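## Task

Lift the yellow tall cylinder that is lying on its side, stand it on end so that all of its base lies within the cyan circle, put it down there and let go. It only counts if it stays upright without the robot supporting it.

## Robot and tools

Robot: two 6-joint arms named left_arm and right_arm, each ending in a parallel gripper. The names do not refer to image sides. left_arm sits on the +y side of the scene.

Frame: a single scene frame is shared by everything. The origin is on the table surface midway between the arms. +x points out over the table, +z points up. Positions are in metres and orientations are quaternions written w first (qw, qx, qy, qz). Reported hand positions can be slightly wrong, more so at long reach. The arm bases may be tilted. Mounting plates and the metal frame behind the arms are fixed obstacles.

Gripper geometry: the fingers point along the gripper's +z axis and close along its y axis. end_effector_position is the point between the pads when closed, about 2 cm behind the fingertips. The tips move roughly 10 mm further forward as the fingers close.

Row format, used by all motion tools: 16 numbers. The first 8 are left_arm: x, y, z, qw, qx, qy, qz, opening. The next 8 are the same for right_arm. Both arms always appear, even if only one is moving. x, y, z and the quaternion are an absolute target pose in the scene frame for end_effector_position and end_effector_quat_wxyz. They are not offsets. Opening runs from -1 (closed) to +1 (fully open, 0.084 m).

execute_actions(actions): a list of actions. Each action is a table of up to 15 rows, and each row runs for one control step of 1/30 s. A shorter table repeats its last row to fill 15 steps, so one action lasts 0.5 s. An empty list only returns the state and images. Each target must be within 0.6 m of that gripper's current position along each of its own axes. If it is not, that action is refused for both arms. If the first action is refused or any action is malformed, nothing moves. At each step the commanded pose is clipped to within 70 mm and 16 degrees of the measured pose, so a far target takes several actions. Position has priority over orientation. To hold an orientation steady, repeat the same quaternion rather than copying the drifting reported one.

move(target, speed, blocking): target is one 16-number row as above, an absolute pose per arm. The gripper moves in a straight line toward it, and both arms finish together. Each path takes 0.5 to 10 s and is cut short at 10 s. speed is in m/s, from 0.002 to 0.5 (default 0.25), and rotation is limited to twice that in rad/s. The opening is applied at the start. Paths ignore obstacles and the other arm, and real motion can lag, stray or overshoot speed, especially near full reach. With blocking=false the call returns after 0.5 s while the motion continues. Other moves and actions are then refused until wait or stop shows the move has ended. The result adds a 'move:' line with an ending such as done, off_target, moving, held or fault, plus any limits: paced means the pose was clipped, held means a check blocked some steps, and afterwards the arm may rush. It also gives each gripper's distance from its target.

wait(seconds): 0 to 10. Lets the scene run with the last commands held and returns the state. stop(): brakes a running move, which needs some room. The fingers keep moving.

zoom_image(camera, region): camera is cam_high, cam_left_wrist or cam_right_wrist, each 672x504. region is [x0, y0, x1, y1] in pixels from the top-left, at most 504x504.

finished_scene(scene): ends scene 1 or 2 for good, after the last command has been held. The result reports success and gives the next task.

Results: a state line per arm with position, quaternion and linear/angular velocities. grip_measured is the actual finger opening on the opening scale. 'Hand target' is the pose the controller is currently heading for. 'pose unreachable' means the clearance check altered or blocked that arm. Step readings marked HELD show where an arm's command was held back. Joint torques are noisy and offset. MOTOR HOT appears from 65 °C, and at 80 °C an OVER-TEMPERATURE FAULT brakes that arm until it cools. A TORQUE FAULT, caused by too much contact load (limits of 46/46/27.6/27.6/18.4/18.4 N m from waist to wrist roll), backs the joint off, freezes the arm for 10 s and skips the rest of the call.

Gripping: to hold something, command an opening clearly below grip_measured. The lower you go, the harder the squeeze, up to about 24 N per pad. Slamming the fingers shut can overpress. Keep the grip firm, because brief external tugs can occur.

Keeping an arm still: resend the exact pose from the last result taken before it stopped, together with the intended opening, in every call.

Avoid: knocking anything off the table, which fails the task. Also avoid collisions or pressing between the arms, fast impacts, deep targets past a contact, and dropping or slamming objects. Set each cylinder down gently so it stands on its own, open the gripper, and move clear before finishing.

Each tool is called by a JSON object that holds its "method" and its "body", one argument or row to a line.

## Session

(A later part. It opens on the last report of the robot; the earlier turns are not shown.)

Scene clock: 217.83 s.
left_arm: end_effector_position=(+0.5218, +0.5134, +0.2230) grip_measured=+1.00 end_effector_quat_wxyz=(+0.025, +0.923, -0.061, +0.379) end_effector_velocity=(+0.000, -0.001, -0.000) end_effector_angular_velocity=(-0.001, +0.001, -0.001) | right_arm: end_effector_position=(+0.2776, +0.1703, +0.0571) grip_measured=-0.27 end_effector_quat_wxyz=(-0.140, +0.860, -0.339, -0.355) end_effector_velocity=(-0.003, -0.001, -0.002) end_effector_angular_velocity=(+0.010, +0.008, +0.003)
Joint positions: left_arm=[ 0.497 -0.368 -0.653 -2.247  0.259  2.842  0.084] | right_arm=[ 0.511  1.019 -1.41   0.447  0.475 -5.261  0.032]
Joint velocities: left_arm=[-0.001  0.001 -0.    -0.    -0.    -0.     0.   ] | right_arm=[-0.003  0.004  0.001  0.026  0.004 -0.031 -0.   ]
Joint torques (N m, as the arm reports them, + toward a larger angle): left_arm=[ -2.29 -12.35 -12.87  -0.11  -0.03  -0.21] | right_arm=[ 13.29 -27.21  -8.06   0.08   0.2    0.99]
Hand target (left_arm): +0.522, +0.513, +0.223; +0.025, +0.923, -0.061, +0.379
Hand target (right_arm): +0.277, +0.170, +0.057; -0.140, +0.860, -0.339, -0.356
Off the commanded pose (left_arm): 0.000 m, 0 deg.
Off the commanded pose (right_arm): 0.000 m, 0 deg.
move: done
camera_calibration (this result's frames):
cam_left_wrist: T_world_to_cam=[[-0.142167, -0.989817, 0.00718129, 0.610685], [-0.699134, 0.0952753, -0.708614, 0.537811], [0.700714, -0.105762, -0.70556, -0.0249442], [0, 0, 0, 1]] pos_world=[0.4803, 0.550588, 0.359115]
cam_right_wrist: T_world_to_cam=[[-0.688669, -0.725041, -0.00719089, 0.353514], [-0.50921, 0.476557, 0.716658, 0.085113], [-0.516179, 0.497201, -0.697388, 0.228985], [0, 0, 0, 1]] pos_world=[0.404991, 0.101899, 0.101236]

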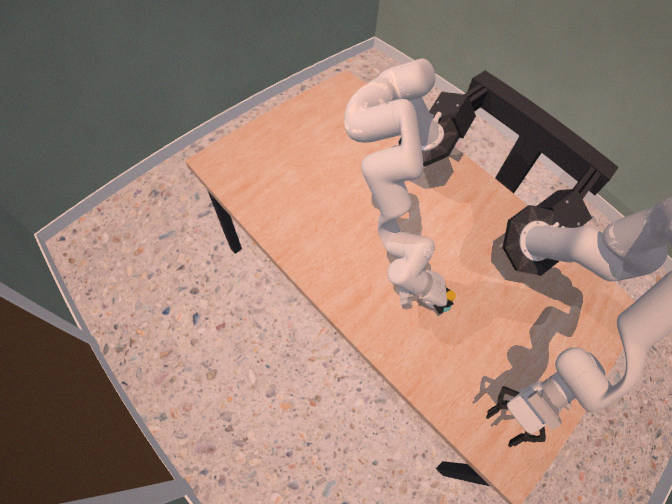

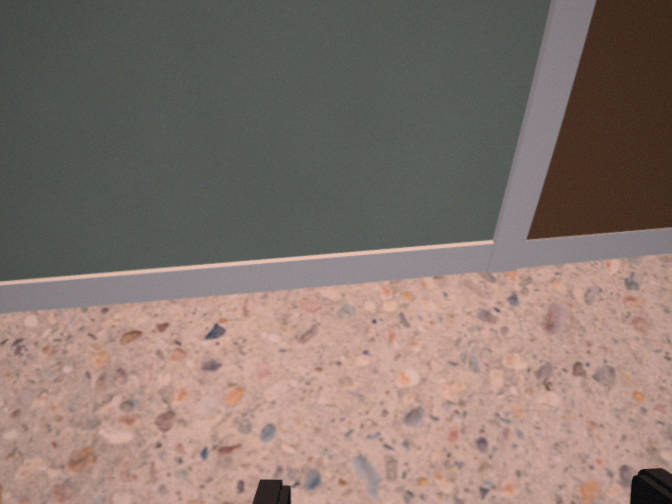

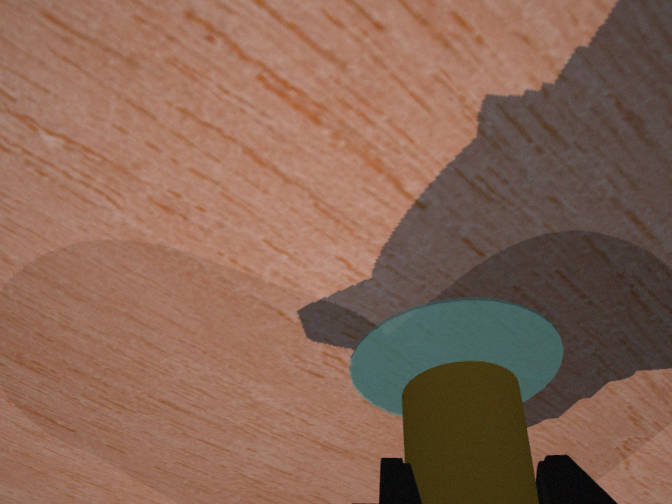

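{"method": "execute_actions", "body": {
  "actions": [
    [[0.5218,0.5134,0.2230,0.025,0.923,-0.061,0.379,1,0.2772,0.1702,0.0566,0.1403,-0.8596,0.3386,0.3561,-0.7],[0.5218,0.5134,0.2230,0.025,0.923,-0.061,0.379,1,0.2772,0.1702,0.0558,0.1403,-0.8596,0.3386,0.3561,-0.7],[0.5218,0.5134,0.2230,0.025,0.923,-0.061,0.379,1,0.2772,0.1702,0.0547,0.1403,-0.8596,0.3386,0.3561,-0.7],[0.5218,0.5134,0.2230,0.025,0.923,-0.061,0.379,1,0.2772,0.1702,0.0535,0.1403,-0.8596,0.3386,0.3561,-0.7],[0.5218,0.5134,0.2230,0.025,0.923,-0.061,0.379,1,0.2772,0.1702,0.0523,0.1403,-0.8596,0.3386,0.3561,-0.7],[0.5218,0.5134,0.2230,0.025,0.923,-0.061,0.379,1,0.2772,0.1702,0.0512,0.1403,-0.8596,0.3386,0.3561,-0.7],[0.5218,0.5134,0.2230,0.025,0.923,-0.061,0.379,1,0.2772,0.1702,0.0503,0.1403,-0.8596,0.3386,0.3561,-0.7],[0.5218,0.5134,0.2230,0.025,0.923,-0.061,0.379,1,0.2772,0.1702,0.0496,0.1403,-0.8596,0.3386,0.3561,-0.7],[0.5218,0.5134,0.2230,0.025,0.923,-0.061,0.379,1,0.2772,0.1702,0.0490,0.1403,-0.8596,0.3386,0.3561,-0.7],[0.5218,0.5134,0.2230,0.025,0.923,-0.061,0.379,1,0.2772,0.1702,0.0485,0.1403,-0.8596,0.3386,0.3561,-0.7],[0.5218,0.5134,0.2230,0.025,0.923,-0.061,0.379,1,0.2772,0.1702,0.0482,0.1403,-0.8596,0.3386,0.3561,-0.7],[0.5218,0.5134,0.2230,0.025,0.923,-0.061,0.379,1,0.2772,0.1702,0.0480,0.1403,-0.8596,0.3386,0.3561,-0.7]]
  ]
}}

{"method": "execute_actions", "body": {
  "actions": []
}}

{"method": "zoom_image", "body": {
  "camera": "cam_right_wrist",
  "region": [320, 284, 600, 504]
}}

Scene clock: 236.27 s.
left_arm: end_effector_position=(+0.5218, +0.5134, +0.2230) grip_measured=+1.00 end_effector_quat_wxyz=(+0.025, +0.923, -0.061, +0.379) end_effector_velocity=(+0.000, +0.000, -0.000) end_effector_angular_velocity=(+0.000, +0.000, -0.001) | right_arm: end_effector_position=(+0.2773, +0.1708, +0.0502) grip_measured=-0.27 end_effector_quat_wxyz=(-0.141, +0.860, -0.338, -0.356) end_effector_velocity=(+0.002, +0.004, -0.002) end_effector_angular_velocity=(+0.009, -0.004, +0.006)
Joint positions: left_arm=[ 0.497 -0.368 -0.653 -2.247  0.259  2.842  0.084] | right_arm=[ 0.504  1.039 -1.426  0.452  0.474 -5.275  0.032]
Joint velocities: left_arm=[ 0.     0.001 -0.     0.001  0.    -0.    -0.   ] | right_arm=[ 0.     0.014 -0.023  0.003  0.007 -0.012  0.   ]
Joint torques (N m, as the arm reports them, + toward a larger angle): left_arm=[ -2.16 -11.93 -13.02  -0.09  -0.04  -0.33] | right_arm=[ 10.31 -23.22  -8.14  -0.32  -1.54   0.92]
Hand target (left_arm): +0.522, +0.513, +0.223; +0.025, +0.923, -0.061, +0.379
Hand target (right_arm): +0.277, +0.170, +0.048; -0.140, +0.860, -0.339, -0.356
Off the commanded pose (left_arm): 0.000 m, 0 deg.
Off the commanded pose (right_arm): 0.002 m, 0 deg.
Step readings (end_effector_position):
0: left_arm (+0.5218, +0.5134, +0.2230) | right_arm (+0.2773, +0.1702, +0.0569)
1: left_arm (+0.5218, +0.5134, +0.2230) | right_arm (+0.2773, +0.1702, +0.0569)
2: left_arm (+0.5218, +0.5134, +0.2230) | right_arm (+0.2773, +0.1702, +0.0569)
4: left_arm (+0.5218, +0.5134, +0.2230) | right_arm (+0.2774, +0.1703, +0.0566)
8: left_arm (+0.5218, +0.5134, +0.2230) | right_arm (+0.2773, +0.1702, +0.0537)
15: end_effector_position above
camera_calibration (this result's frames):
cam_left_wrist: T_world_to_cam=[[-0.142167, -0.989817, 0.00718107, 0.610685], [-0.699134, 0.0952753, -0.708614, 0.537811], [0.700714, -0.105762, -0.70556, -0.0249444], [0, 0, 0, 1]] pos_world=[0.4803, 0.550588, 0.359115]
cam_right_wrist: T_world_to_cam=[[-0.687683, -0.725963, -0.00841135, 0.353574], [-0.50929, 0.474113, 0.71822, 0.0900635], [-0.517413, 0.498192, -0.695765, 0.223815], [0, 0, 0, 1]] pos_world=[0.40482, 0.102478, 0.094011]

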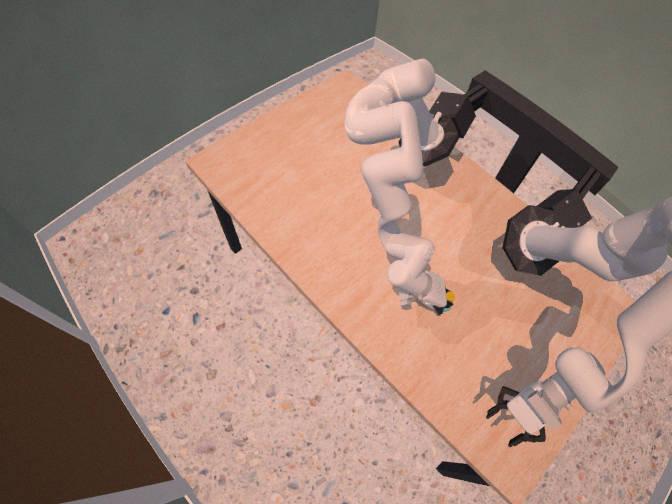

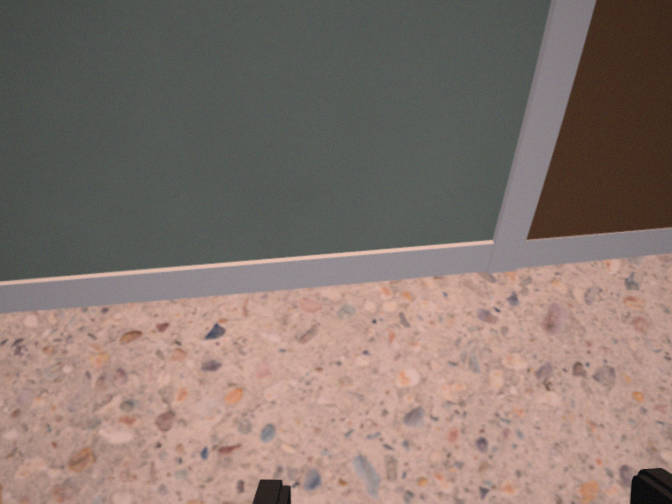

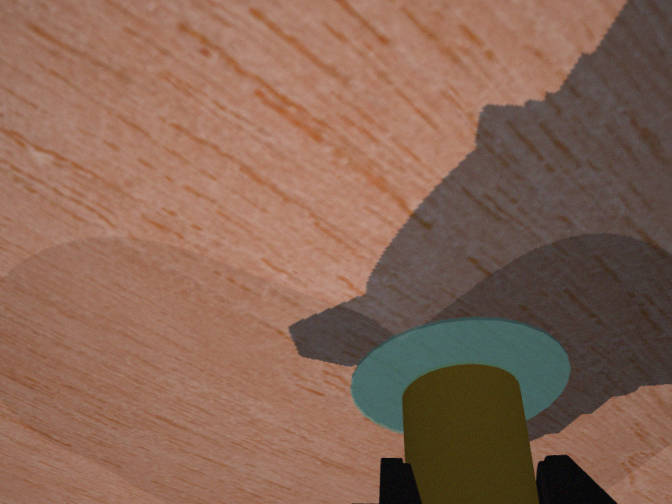

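Scene clock: 236.27 s.
left_arm: end_effector_position=(+0.5218, +0.5134, +0.2230) grip_measured=+1.00 end_effector_quat_wxyz=(+0.025, +0.923, -0.061, +0.379) end_effector_velocity=(+0.000, +0.000, -0.000) end_effector_angular_velocity=(+0.000, +0.000, -0.001) | right_arm: end_effector_position=(+0.2773, +0.1708, +0.0502) grip_measured=-0.27 end_effector_quat_wxyz=(-0.141, +0.860, -0.338, -0.356) end_effector_velocity=(+0.002, +0.004, -0.002) end_effector_angular_velocity=(+0.009, -0.004, +0.006)
Joint positions: left_arm=[ 0.497 -0.368 -0.653 -2.247  0.259  2.842  0.084] | right_arm=[ 0.504  1.039 -1.426  0.452  0.474 -5.275  0.032]
Joint velocities: left_arm=[ 0.     0.001 -0.     0.001  0.    -0.    -0.   ] | right_arm=[ 0.     0.014 -0.023  0.003  0.007 -0.012  0.   ]
Joint torques (N m, as the arm reports them, + toward a larger angle): left_arm=[ -2.16 -11.93 -13.02  -0.09  -0.04  -0.33] | right_arm=[ 10.31 -23.22  -8.14  -0.32  -1.54   0.92]
Hand target (left_arm): +0.522, +0.513, +0.223; +0.025, +0.923, -0.061, +0.379
Hand target (right_arm): +0.277, +0.170, +0.048; -0.140, +0.860, -0.339, -0.356
Off the commanded pose (left_arm): 0.000 m, 0 deg.
Off the commanded pose (right_arm): 0.002 m, 0 deg.
camera_calibration (this result's frames):
cam_left_wrist: T_world_to_cam=[[-0.142167, -0.989817, 0.00718107, 0.610685], [-0.699134, 0.0952753, -0.708614, 0.537811], [0.700714, -0.105762, -0.70556, -0.0249444], [0, 0, 0, 1]] pos_world=[0.4803, 0.550588, 0.359115]
cam_right_wrist: T_world_to_cam=[[-0.687683, -0.725963, -0.00841135, 0.353574], [-0.50929, 0.474113, 0.71822, 0.0900635], [-0.517413, 0.498192, -0.695765, 0.223815], [0, 0, 0, 1]] pos_world=[0.40482, 0.102478, 0.094011]

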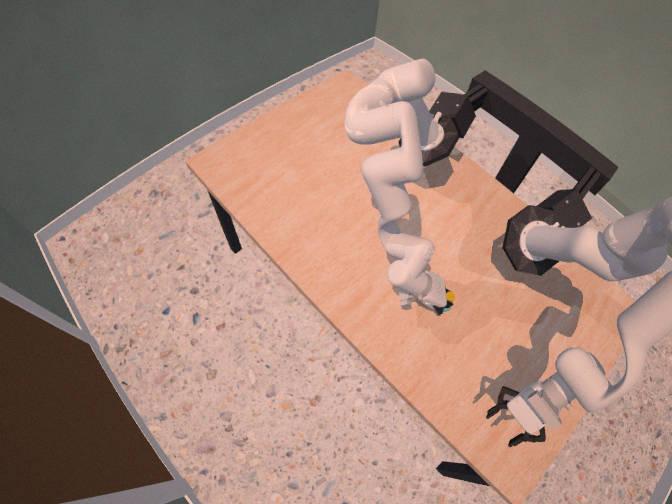

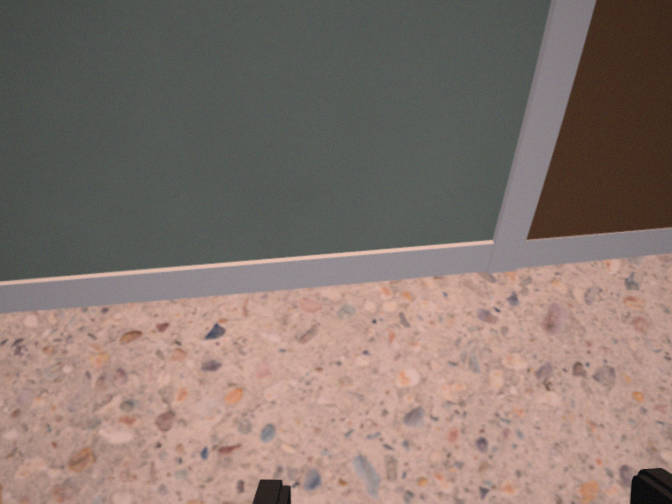

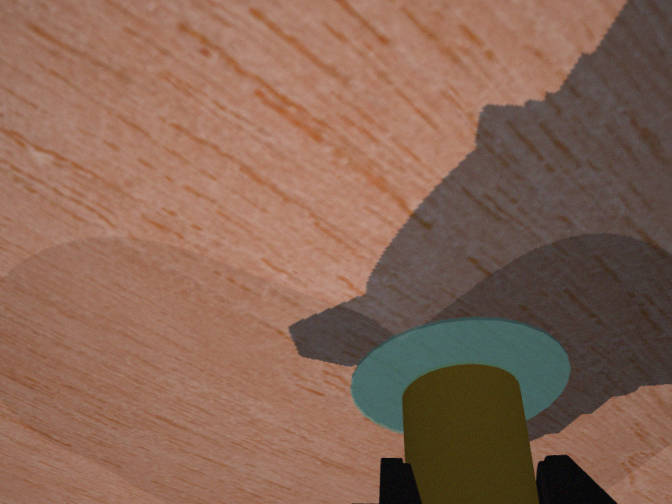

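Region (320, 284, 600, 504) of cam_right_wrist's 672x504 image, scaled by 1.800, with more detail than that image has; it fills the top 396 rows of this view, and the rest is white.

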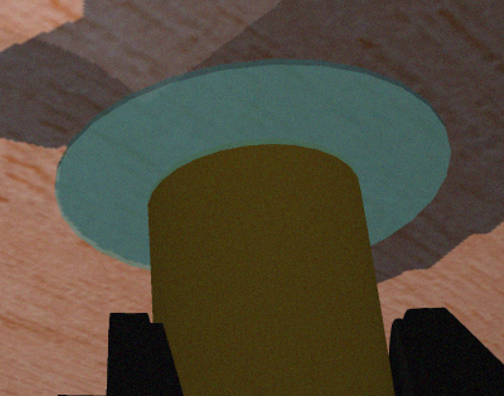

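Contact is made (z stalled at 0.050, torques changed). Relieve pressure, release, and back off.

{"method": "execute_actions", "body": {
  "actions": [
    [[0.5218,0.5134,0.2230,0.025,0.923,-0.061,0.379,1,0.2773,0.1706,0.0495,0.1403,-0.8596,0.3386,0.3561,-0.5],[0.5218,0.5134,0.2230,0.025,0.923,-0.061,0.379,1,0.2773,0.1706,0.0500,0.1403,-0.8596,0.3386,0.3561,-0.4],[0.5218,0.5134,0.2230,0.025,0.923,-0.061,0.379,1,0.2773,0.1706,0.0500,0.1403,-0.8596,0.3386,0.3561,-0.3],[0.5218,0.5134,0.2230,0.025,0.923,-0.061,0.379,1,0.2773,0.1706,0.0500,0.1403,-0.8596,0.3386,0.3561,-0.25],[0.5218,0.5134,0.2230,0.025,0.923,-0.061,0.379,1,0.2773,0.1706,0.0500,0.1403,-0.8596,0.3386,0.3561,-0.2],[0.5218,0.5134,0.2230,0.025,0.923,-0.061,0.379,1,0.2773,0.1706,0.0500,0.1403,-0.8596,0.3386,0.3561,-0.15],[0.5218,0.5134,0.2230,0.025,0.923,-0.061,0.379,1,0.2773,0.1706,0.0500,0.1403,-0.8596,0.3386,0.3561,-0.08],[0.5218,0.5134,0.2230,0.025,0.923,-0.061,0.379,1,0.2773,0.1706,0.0500,0.1403,-0.8596,0.3386,0.3561,0.0],[0.5218,0.5134,0.2230,0.025,0.923,-0.061,0.379,1,0.2773,0.1706,0.0500,0.1403,-0.8596,0.3386,0.3561,0.1],[0.5218,0.5134,0.2230,0.025,0.923,-0.061,0.379,1,0.2773,0.1706,0.0500,0.1403,-0.8596,0.3386,0.3561,0.2],[0.5218,0.5134,0.2230,0.025,0.923,-0.061,0.379,1,0.2773,0.1706,0.0500,0.1403,-0.8596,0.3386,0.3561,0.3],[0.5218,0.5134,0.2230,0.025,0.923,-0.061,0.379,1,0.2773,0.1706,0.0500,0.1403,-0.8596,0.3386,0.3561,0.4],[0.5218,0.5134,0.2230,0.025,0.923,-0.061,0.379,1,0.2773,0.1706,0.0500,0.1403,-0.8596,0.3386,0.3561,0.5]]
  ]
}}

Scene clock: 239.27 s.
left_arm: end_effector_position=(+0.5218, +0.5134, +0.2230) grip_measured=+1.00 end_effector_quat_wxyz=(+0.025, +0.923, -0.061, +0.379) end_effector_velocity=(-0.000, -0.000, -0.000) end_effector_angular_velocity=(+0.000, +0.000, -0.002) | right_arm: end_effector_position=(+0.2768, +0.1694, +0.0483) grip_measured=+0.41 end_effector_quat_wxyz=(-0.139, +0.859, -0.340, -0.356) end_effector_velocity=(+0.012, +0.011, +0.016) end_effector_angular_velocity=(+0.024, -0.025, -0.001)
Joint positions: left_arm=[ 0.497 -0.368 -0.653 -2.247  0.259  2.842  0.084] | right_arm=[ 0.502  1.041 -1.425  0.451  0.472 -5.272  0.061]
Joint velocities: left_arm=[-0.001  0.     0.     0.001  0.     0.001  0.   ] | right_arm=[ 0.018 -0.018 -0.016  0.002  0.005 -0.001  0.049]
Joint torques (N m, as the arm reports them, + toward a larger angle): left_arm=[ -2.15 -12.25 -12.88  -0.04   0.04  -0.26] | right_arm=[ 12.59 -26.64  -7.75   0.2    0.27   0.97]
Hand target (left_arm): +0.522, +0.513, +0.223; +0.025, +0.923, -0.061, +0.379
Hand target (right_arm): +0.277, +0.171, +0.050; -0.140, +0.860, -0.339, -0.356
Off the commanded pose (left_arm): 0.000 m, 0 deg.
Off the commanded pose (right_arm): 0.002 m, 0 deg.
Step readings (end_effector_position):
0: left_arm (+0.5218, +0.5134, +0.2230) | right_arm (+0.2773, +0.1703, +0.0481)
1: left_arm (+0.5218, +0.5134, +0.2230) | right_arm (+0.2773, +0.1703, +0.0481)
2: left_arm (+0.5218, +0.5134, +0.2230) | right_arm (+0.2773, +0.1703, +0.0482)
4: left_arm (+0.5218, +0.5134, +0.2230) | right_arm (+0.2774, +0.1702, +0.0483)
8: left_arm (+0.5218, +0.5134, +0.2230) | right_arm (+0.2768, +0.1683, +0.0466)
15: end_effector_position above
camera_calibration (this result's frames):
cam_left_wrist: T_world_to_cam=[[-0.142167, -0.989817, 0.00718133, 0.610685], [-0.699134, 0.0952751, -0.708614, 0.537811], [0.700714, -0.105762, -0.70556, -0.0249443], [0, 0, 0, 1]] pos_world=[0.4803, 0.550588, 0.359115]
cam_right_wrist: T_world_to_cam=[[-0.689338, -0.724427, -0.00427446, 0.352176], [-0.506628, 0.477854, 0.717623, 0.0904897], [-0.517823, 0.496851, -0.696418, 0.223329], [0, 0, 0, 1]] pos_world=[0.404258, 0.100924, 0.0920983]

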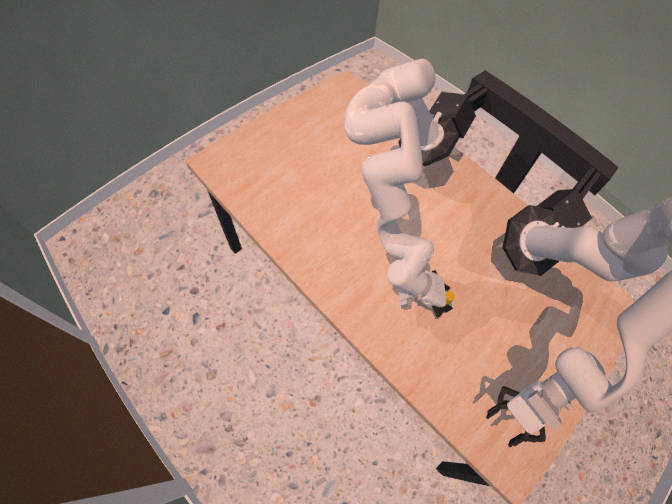

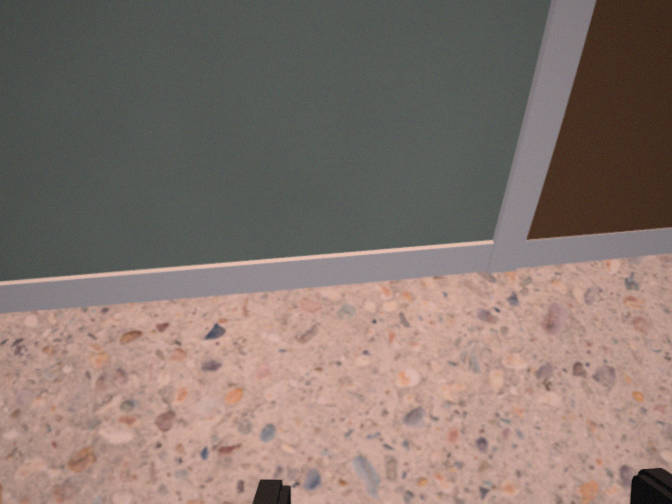

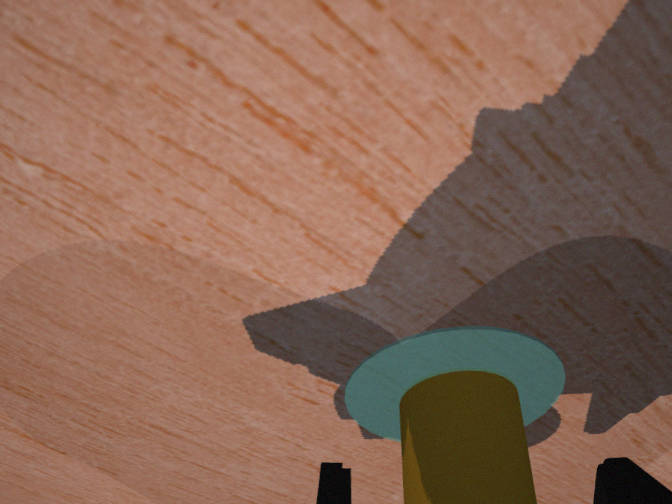

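{"method": "execute_actions", "body": {
  "actions": [
    [[0.5218,0.5134,0.2230,0.025,0.923,-0.061,0.379,1,0.2777,0.1702,0.0505,0.1403,-0.8596,0.3386,0.3561,0.6],[0.5218,0.5134,0.2230,0.025,0.923,-0.061,0.379,1,0.2788,0.1692,0.0520,0.1403,-0.8596,0.3386,0.3561,0.6],[0.5218,0.5134,0.2230,0.025,0.923,-0.061,0.379,1,0.2805,0.1676,0.0544,0.1403,-0.8596,0.3386,0.3561,0.6],[0.5218,0.5134,0.2230,0.025,0.923,-0.061,0.379,1,0.2829,0.1654,0.0576,0.1403,-0.8596,0.3386,0.3561,0.6],[0.5218,0.5134,0.2230,0.025,0.923,-0.061,0.379,1,0.2857,0.1628,0.0615,0.1403,-0.8596,0.3386,0.3561,0.6],[0.5218,0.5134,0.2230,0.025,0.923,-0.061,0.379,1,0.2889,0.1598,0.0659,0.1403,-0.8596,0.3386,0.3561,0.6],[0.5218,0.5134,0.2230,0.025,0.923,-0.061,0.379,1,0.2923,0.1566,0.0706,0.1403,-0.8596,0.3386,0.3561,0.6],[0.5218,0.5134,0.2230,0.025,0.923,-0.061,0.379,1,0.2959,0.1533,0.0754,0.1403,-0.8596,0.3386,0.3561,0.6],[0.5218,0.5134,0.2230,0.025,0.923,-0.061,0.379,1,0.2993,0.1501,0.0801,0.1403,-0.8596,0.3386,0.3561,0.6],[0.5218,0.5134,0.2230,0.025,0.923,-0.061,0.379,1,0.3025,0.1471,0.0845,0.1403,-0.8596,0.3386,0.3561,0.6],[0.5218,0.5134,0.2230,0.025,0.923,-0.061,0.379,1,0.3053,0.1445,0.0884,0.1403,-0.8596,0.3386,0.3561,0.6],[0.5218,0.5134,0.2230,0.025,0.923,-0.061,0.379,1,0.3077,0.1423,0.0916,0.1403,-0.8596,0.3386,0.3561,0.6],[0.5218,0.5134,0.2230,0.025,0.923,-0.061,0.379,1,0.3094,0.1407,0.0940,0.1403,-0.8596,0.3386,0.3561,0.6],[0.5218,0.5134,0.2230,0.025,0.923,-0.061,0.379,1,0.3105,0.1397,0.0955,0.1403,-0.8596,0.3386,0.3561,0.6],[0.5218,0.5134,0.2230,0.025,0.923,-0.061,0.379,1,0.3109,0.1393,0.0960,0.1403,-0.8596,0.3386,0.3561,0.6]]
  ]
}}

Scene clock: 245.93 s.
left_arm: end_effector_position=(+0.5218, +0.5134, +0.2230) grip_measured=+1.00 end_effector_quat_wxyz=(+0.025, +0.923, -0.061, +0.379) end_effector_velocity=(-0.000, +0.000, +0.000) end_effector_angular_velocity=(+0.000, +0.000, +0.000) | right_arm: end_effector_position=(+0.3033, +0.1490, +0.0828) grip_measured=+0.59 end_effector_quat_wxyz=(-0.141, +0.860, -0.339, -0.355) end_effector_velocity=(+0.084, -0.069, +0.106) end_effector_angular_velocity=(+0.006, -0.013, -0.012)
Joint positions: left_arm=[ 0.497 -0.368 -0.653 -2.247  0.259  2.842  0.084] | right_arm=[ 0.479  0.915 -1.362  0.402  0.529 -5.242  0.069]
Joint velocities: left_arm=[-0.    -0.001  0.    -0.    -0.001  0.     0.   ] | right_arm=[-0.076 -0.387  0.178 -0.148  0.187  0.094  0.   ]
Joint torques (N m, as the arm reports them, + toward a larger angle): left_arm=[ -1.98 -12.34 -12.93  -0.21  -0.1   -0.29] | right_arm=[ 13.62 -24.31  -8.18   0.78   0.07   0.67]
Hand target (left_arm): +0.522, +0.513, +0.223; +0.025, +0.923, -0.061, +0.379
Hand target (right_arm): +0.311, +0.140, +0.095; -0.140, +0.860, -0.339, -0.356
Off the commanded pose (left_arm): 0.000 m, 0 deg.
Off the commanded pose (right_arm): 0.018 m, 0 deg.
Step readings (end_effector_position):
0: left_arm (+0.5218, +0.5134, +0.2230) | right_arm (+0.2773, +0.1706, +0.0500)
1: left_arm (+0.5218, +0.5134, +0.2230) | right_arm (+0.2773, +0.1706, +0.0500)
2: left_arm (+0.5218, +0.5134, +0.2230) | right_arm (+0.2773, +0.1706, +0.0500)
4: left_arm (+0.5218, +0.5134, +0.2230) | right_arm (+0.2774, +0.1700, +0.0506)
8: left_arm (+0.5218, +0.5134, +0.2230) | right_arm (+0.2820, +0.1653, +0.0571)
15: end_effector_position above
camera_calibration (this result's frames):
cam_left_wrist: T_world_to_cam=[[-0.142167, -0.989817, 0.00718126, 0.610685], [-0.699134, 0.0952752, -0.708614, 0.537811], [0.700714, -0.105762, -0.70556, -0.0249442], [0, 0, 0, 1]] pos_world=[0.4803, 0.550588, 0.359115]
cam_right_wrist: T_world_to_cam=[[-0.689823, -0.723919, -0.00924785, 0.356334], [-0.508962, 0.475827, 0.717319, 0.0899349], [-0.51488, 0.49953, -0.696684, 0.269929], [0, 0, 0, 1]] pos_world=[0.430562, 0.0803256, 0.126838]

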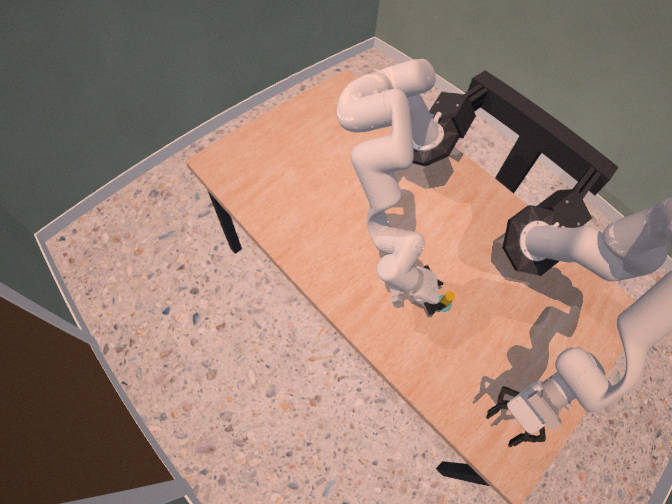

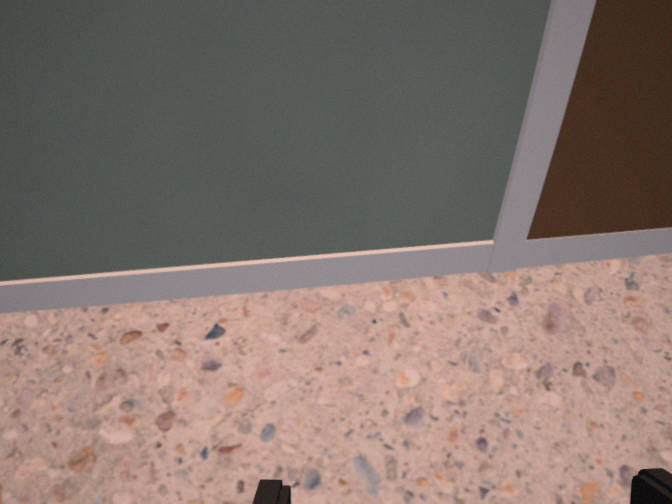

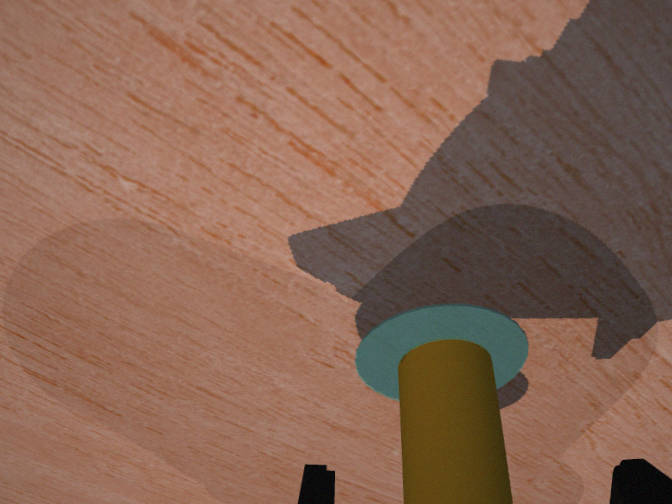

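The cylinder is standing upright, near the middle of the circle, and the gripper is clear of it.

{"method": "finished_scene", "body": {
  "scene": 1
}}

The scene is finished: the task was done.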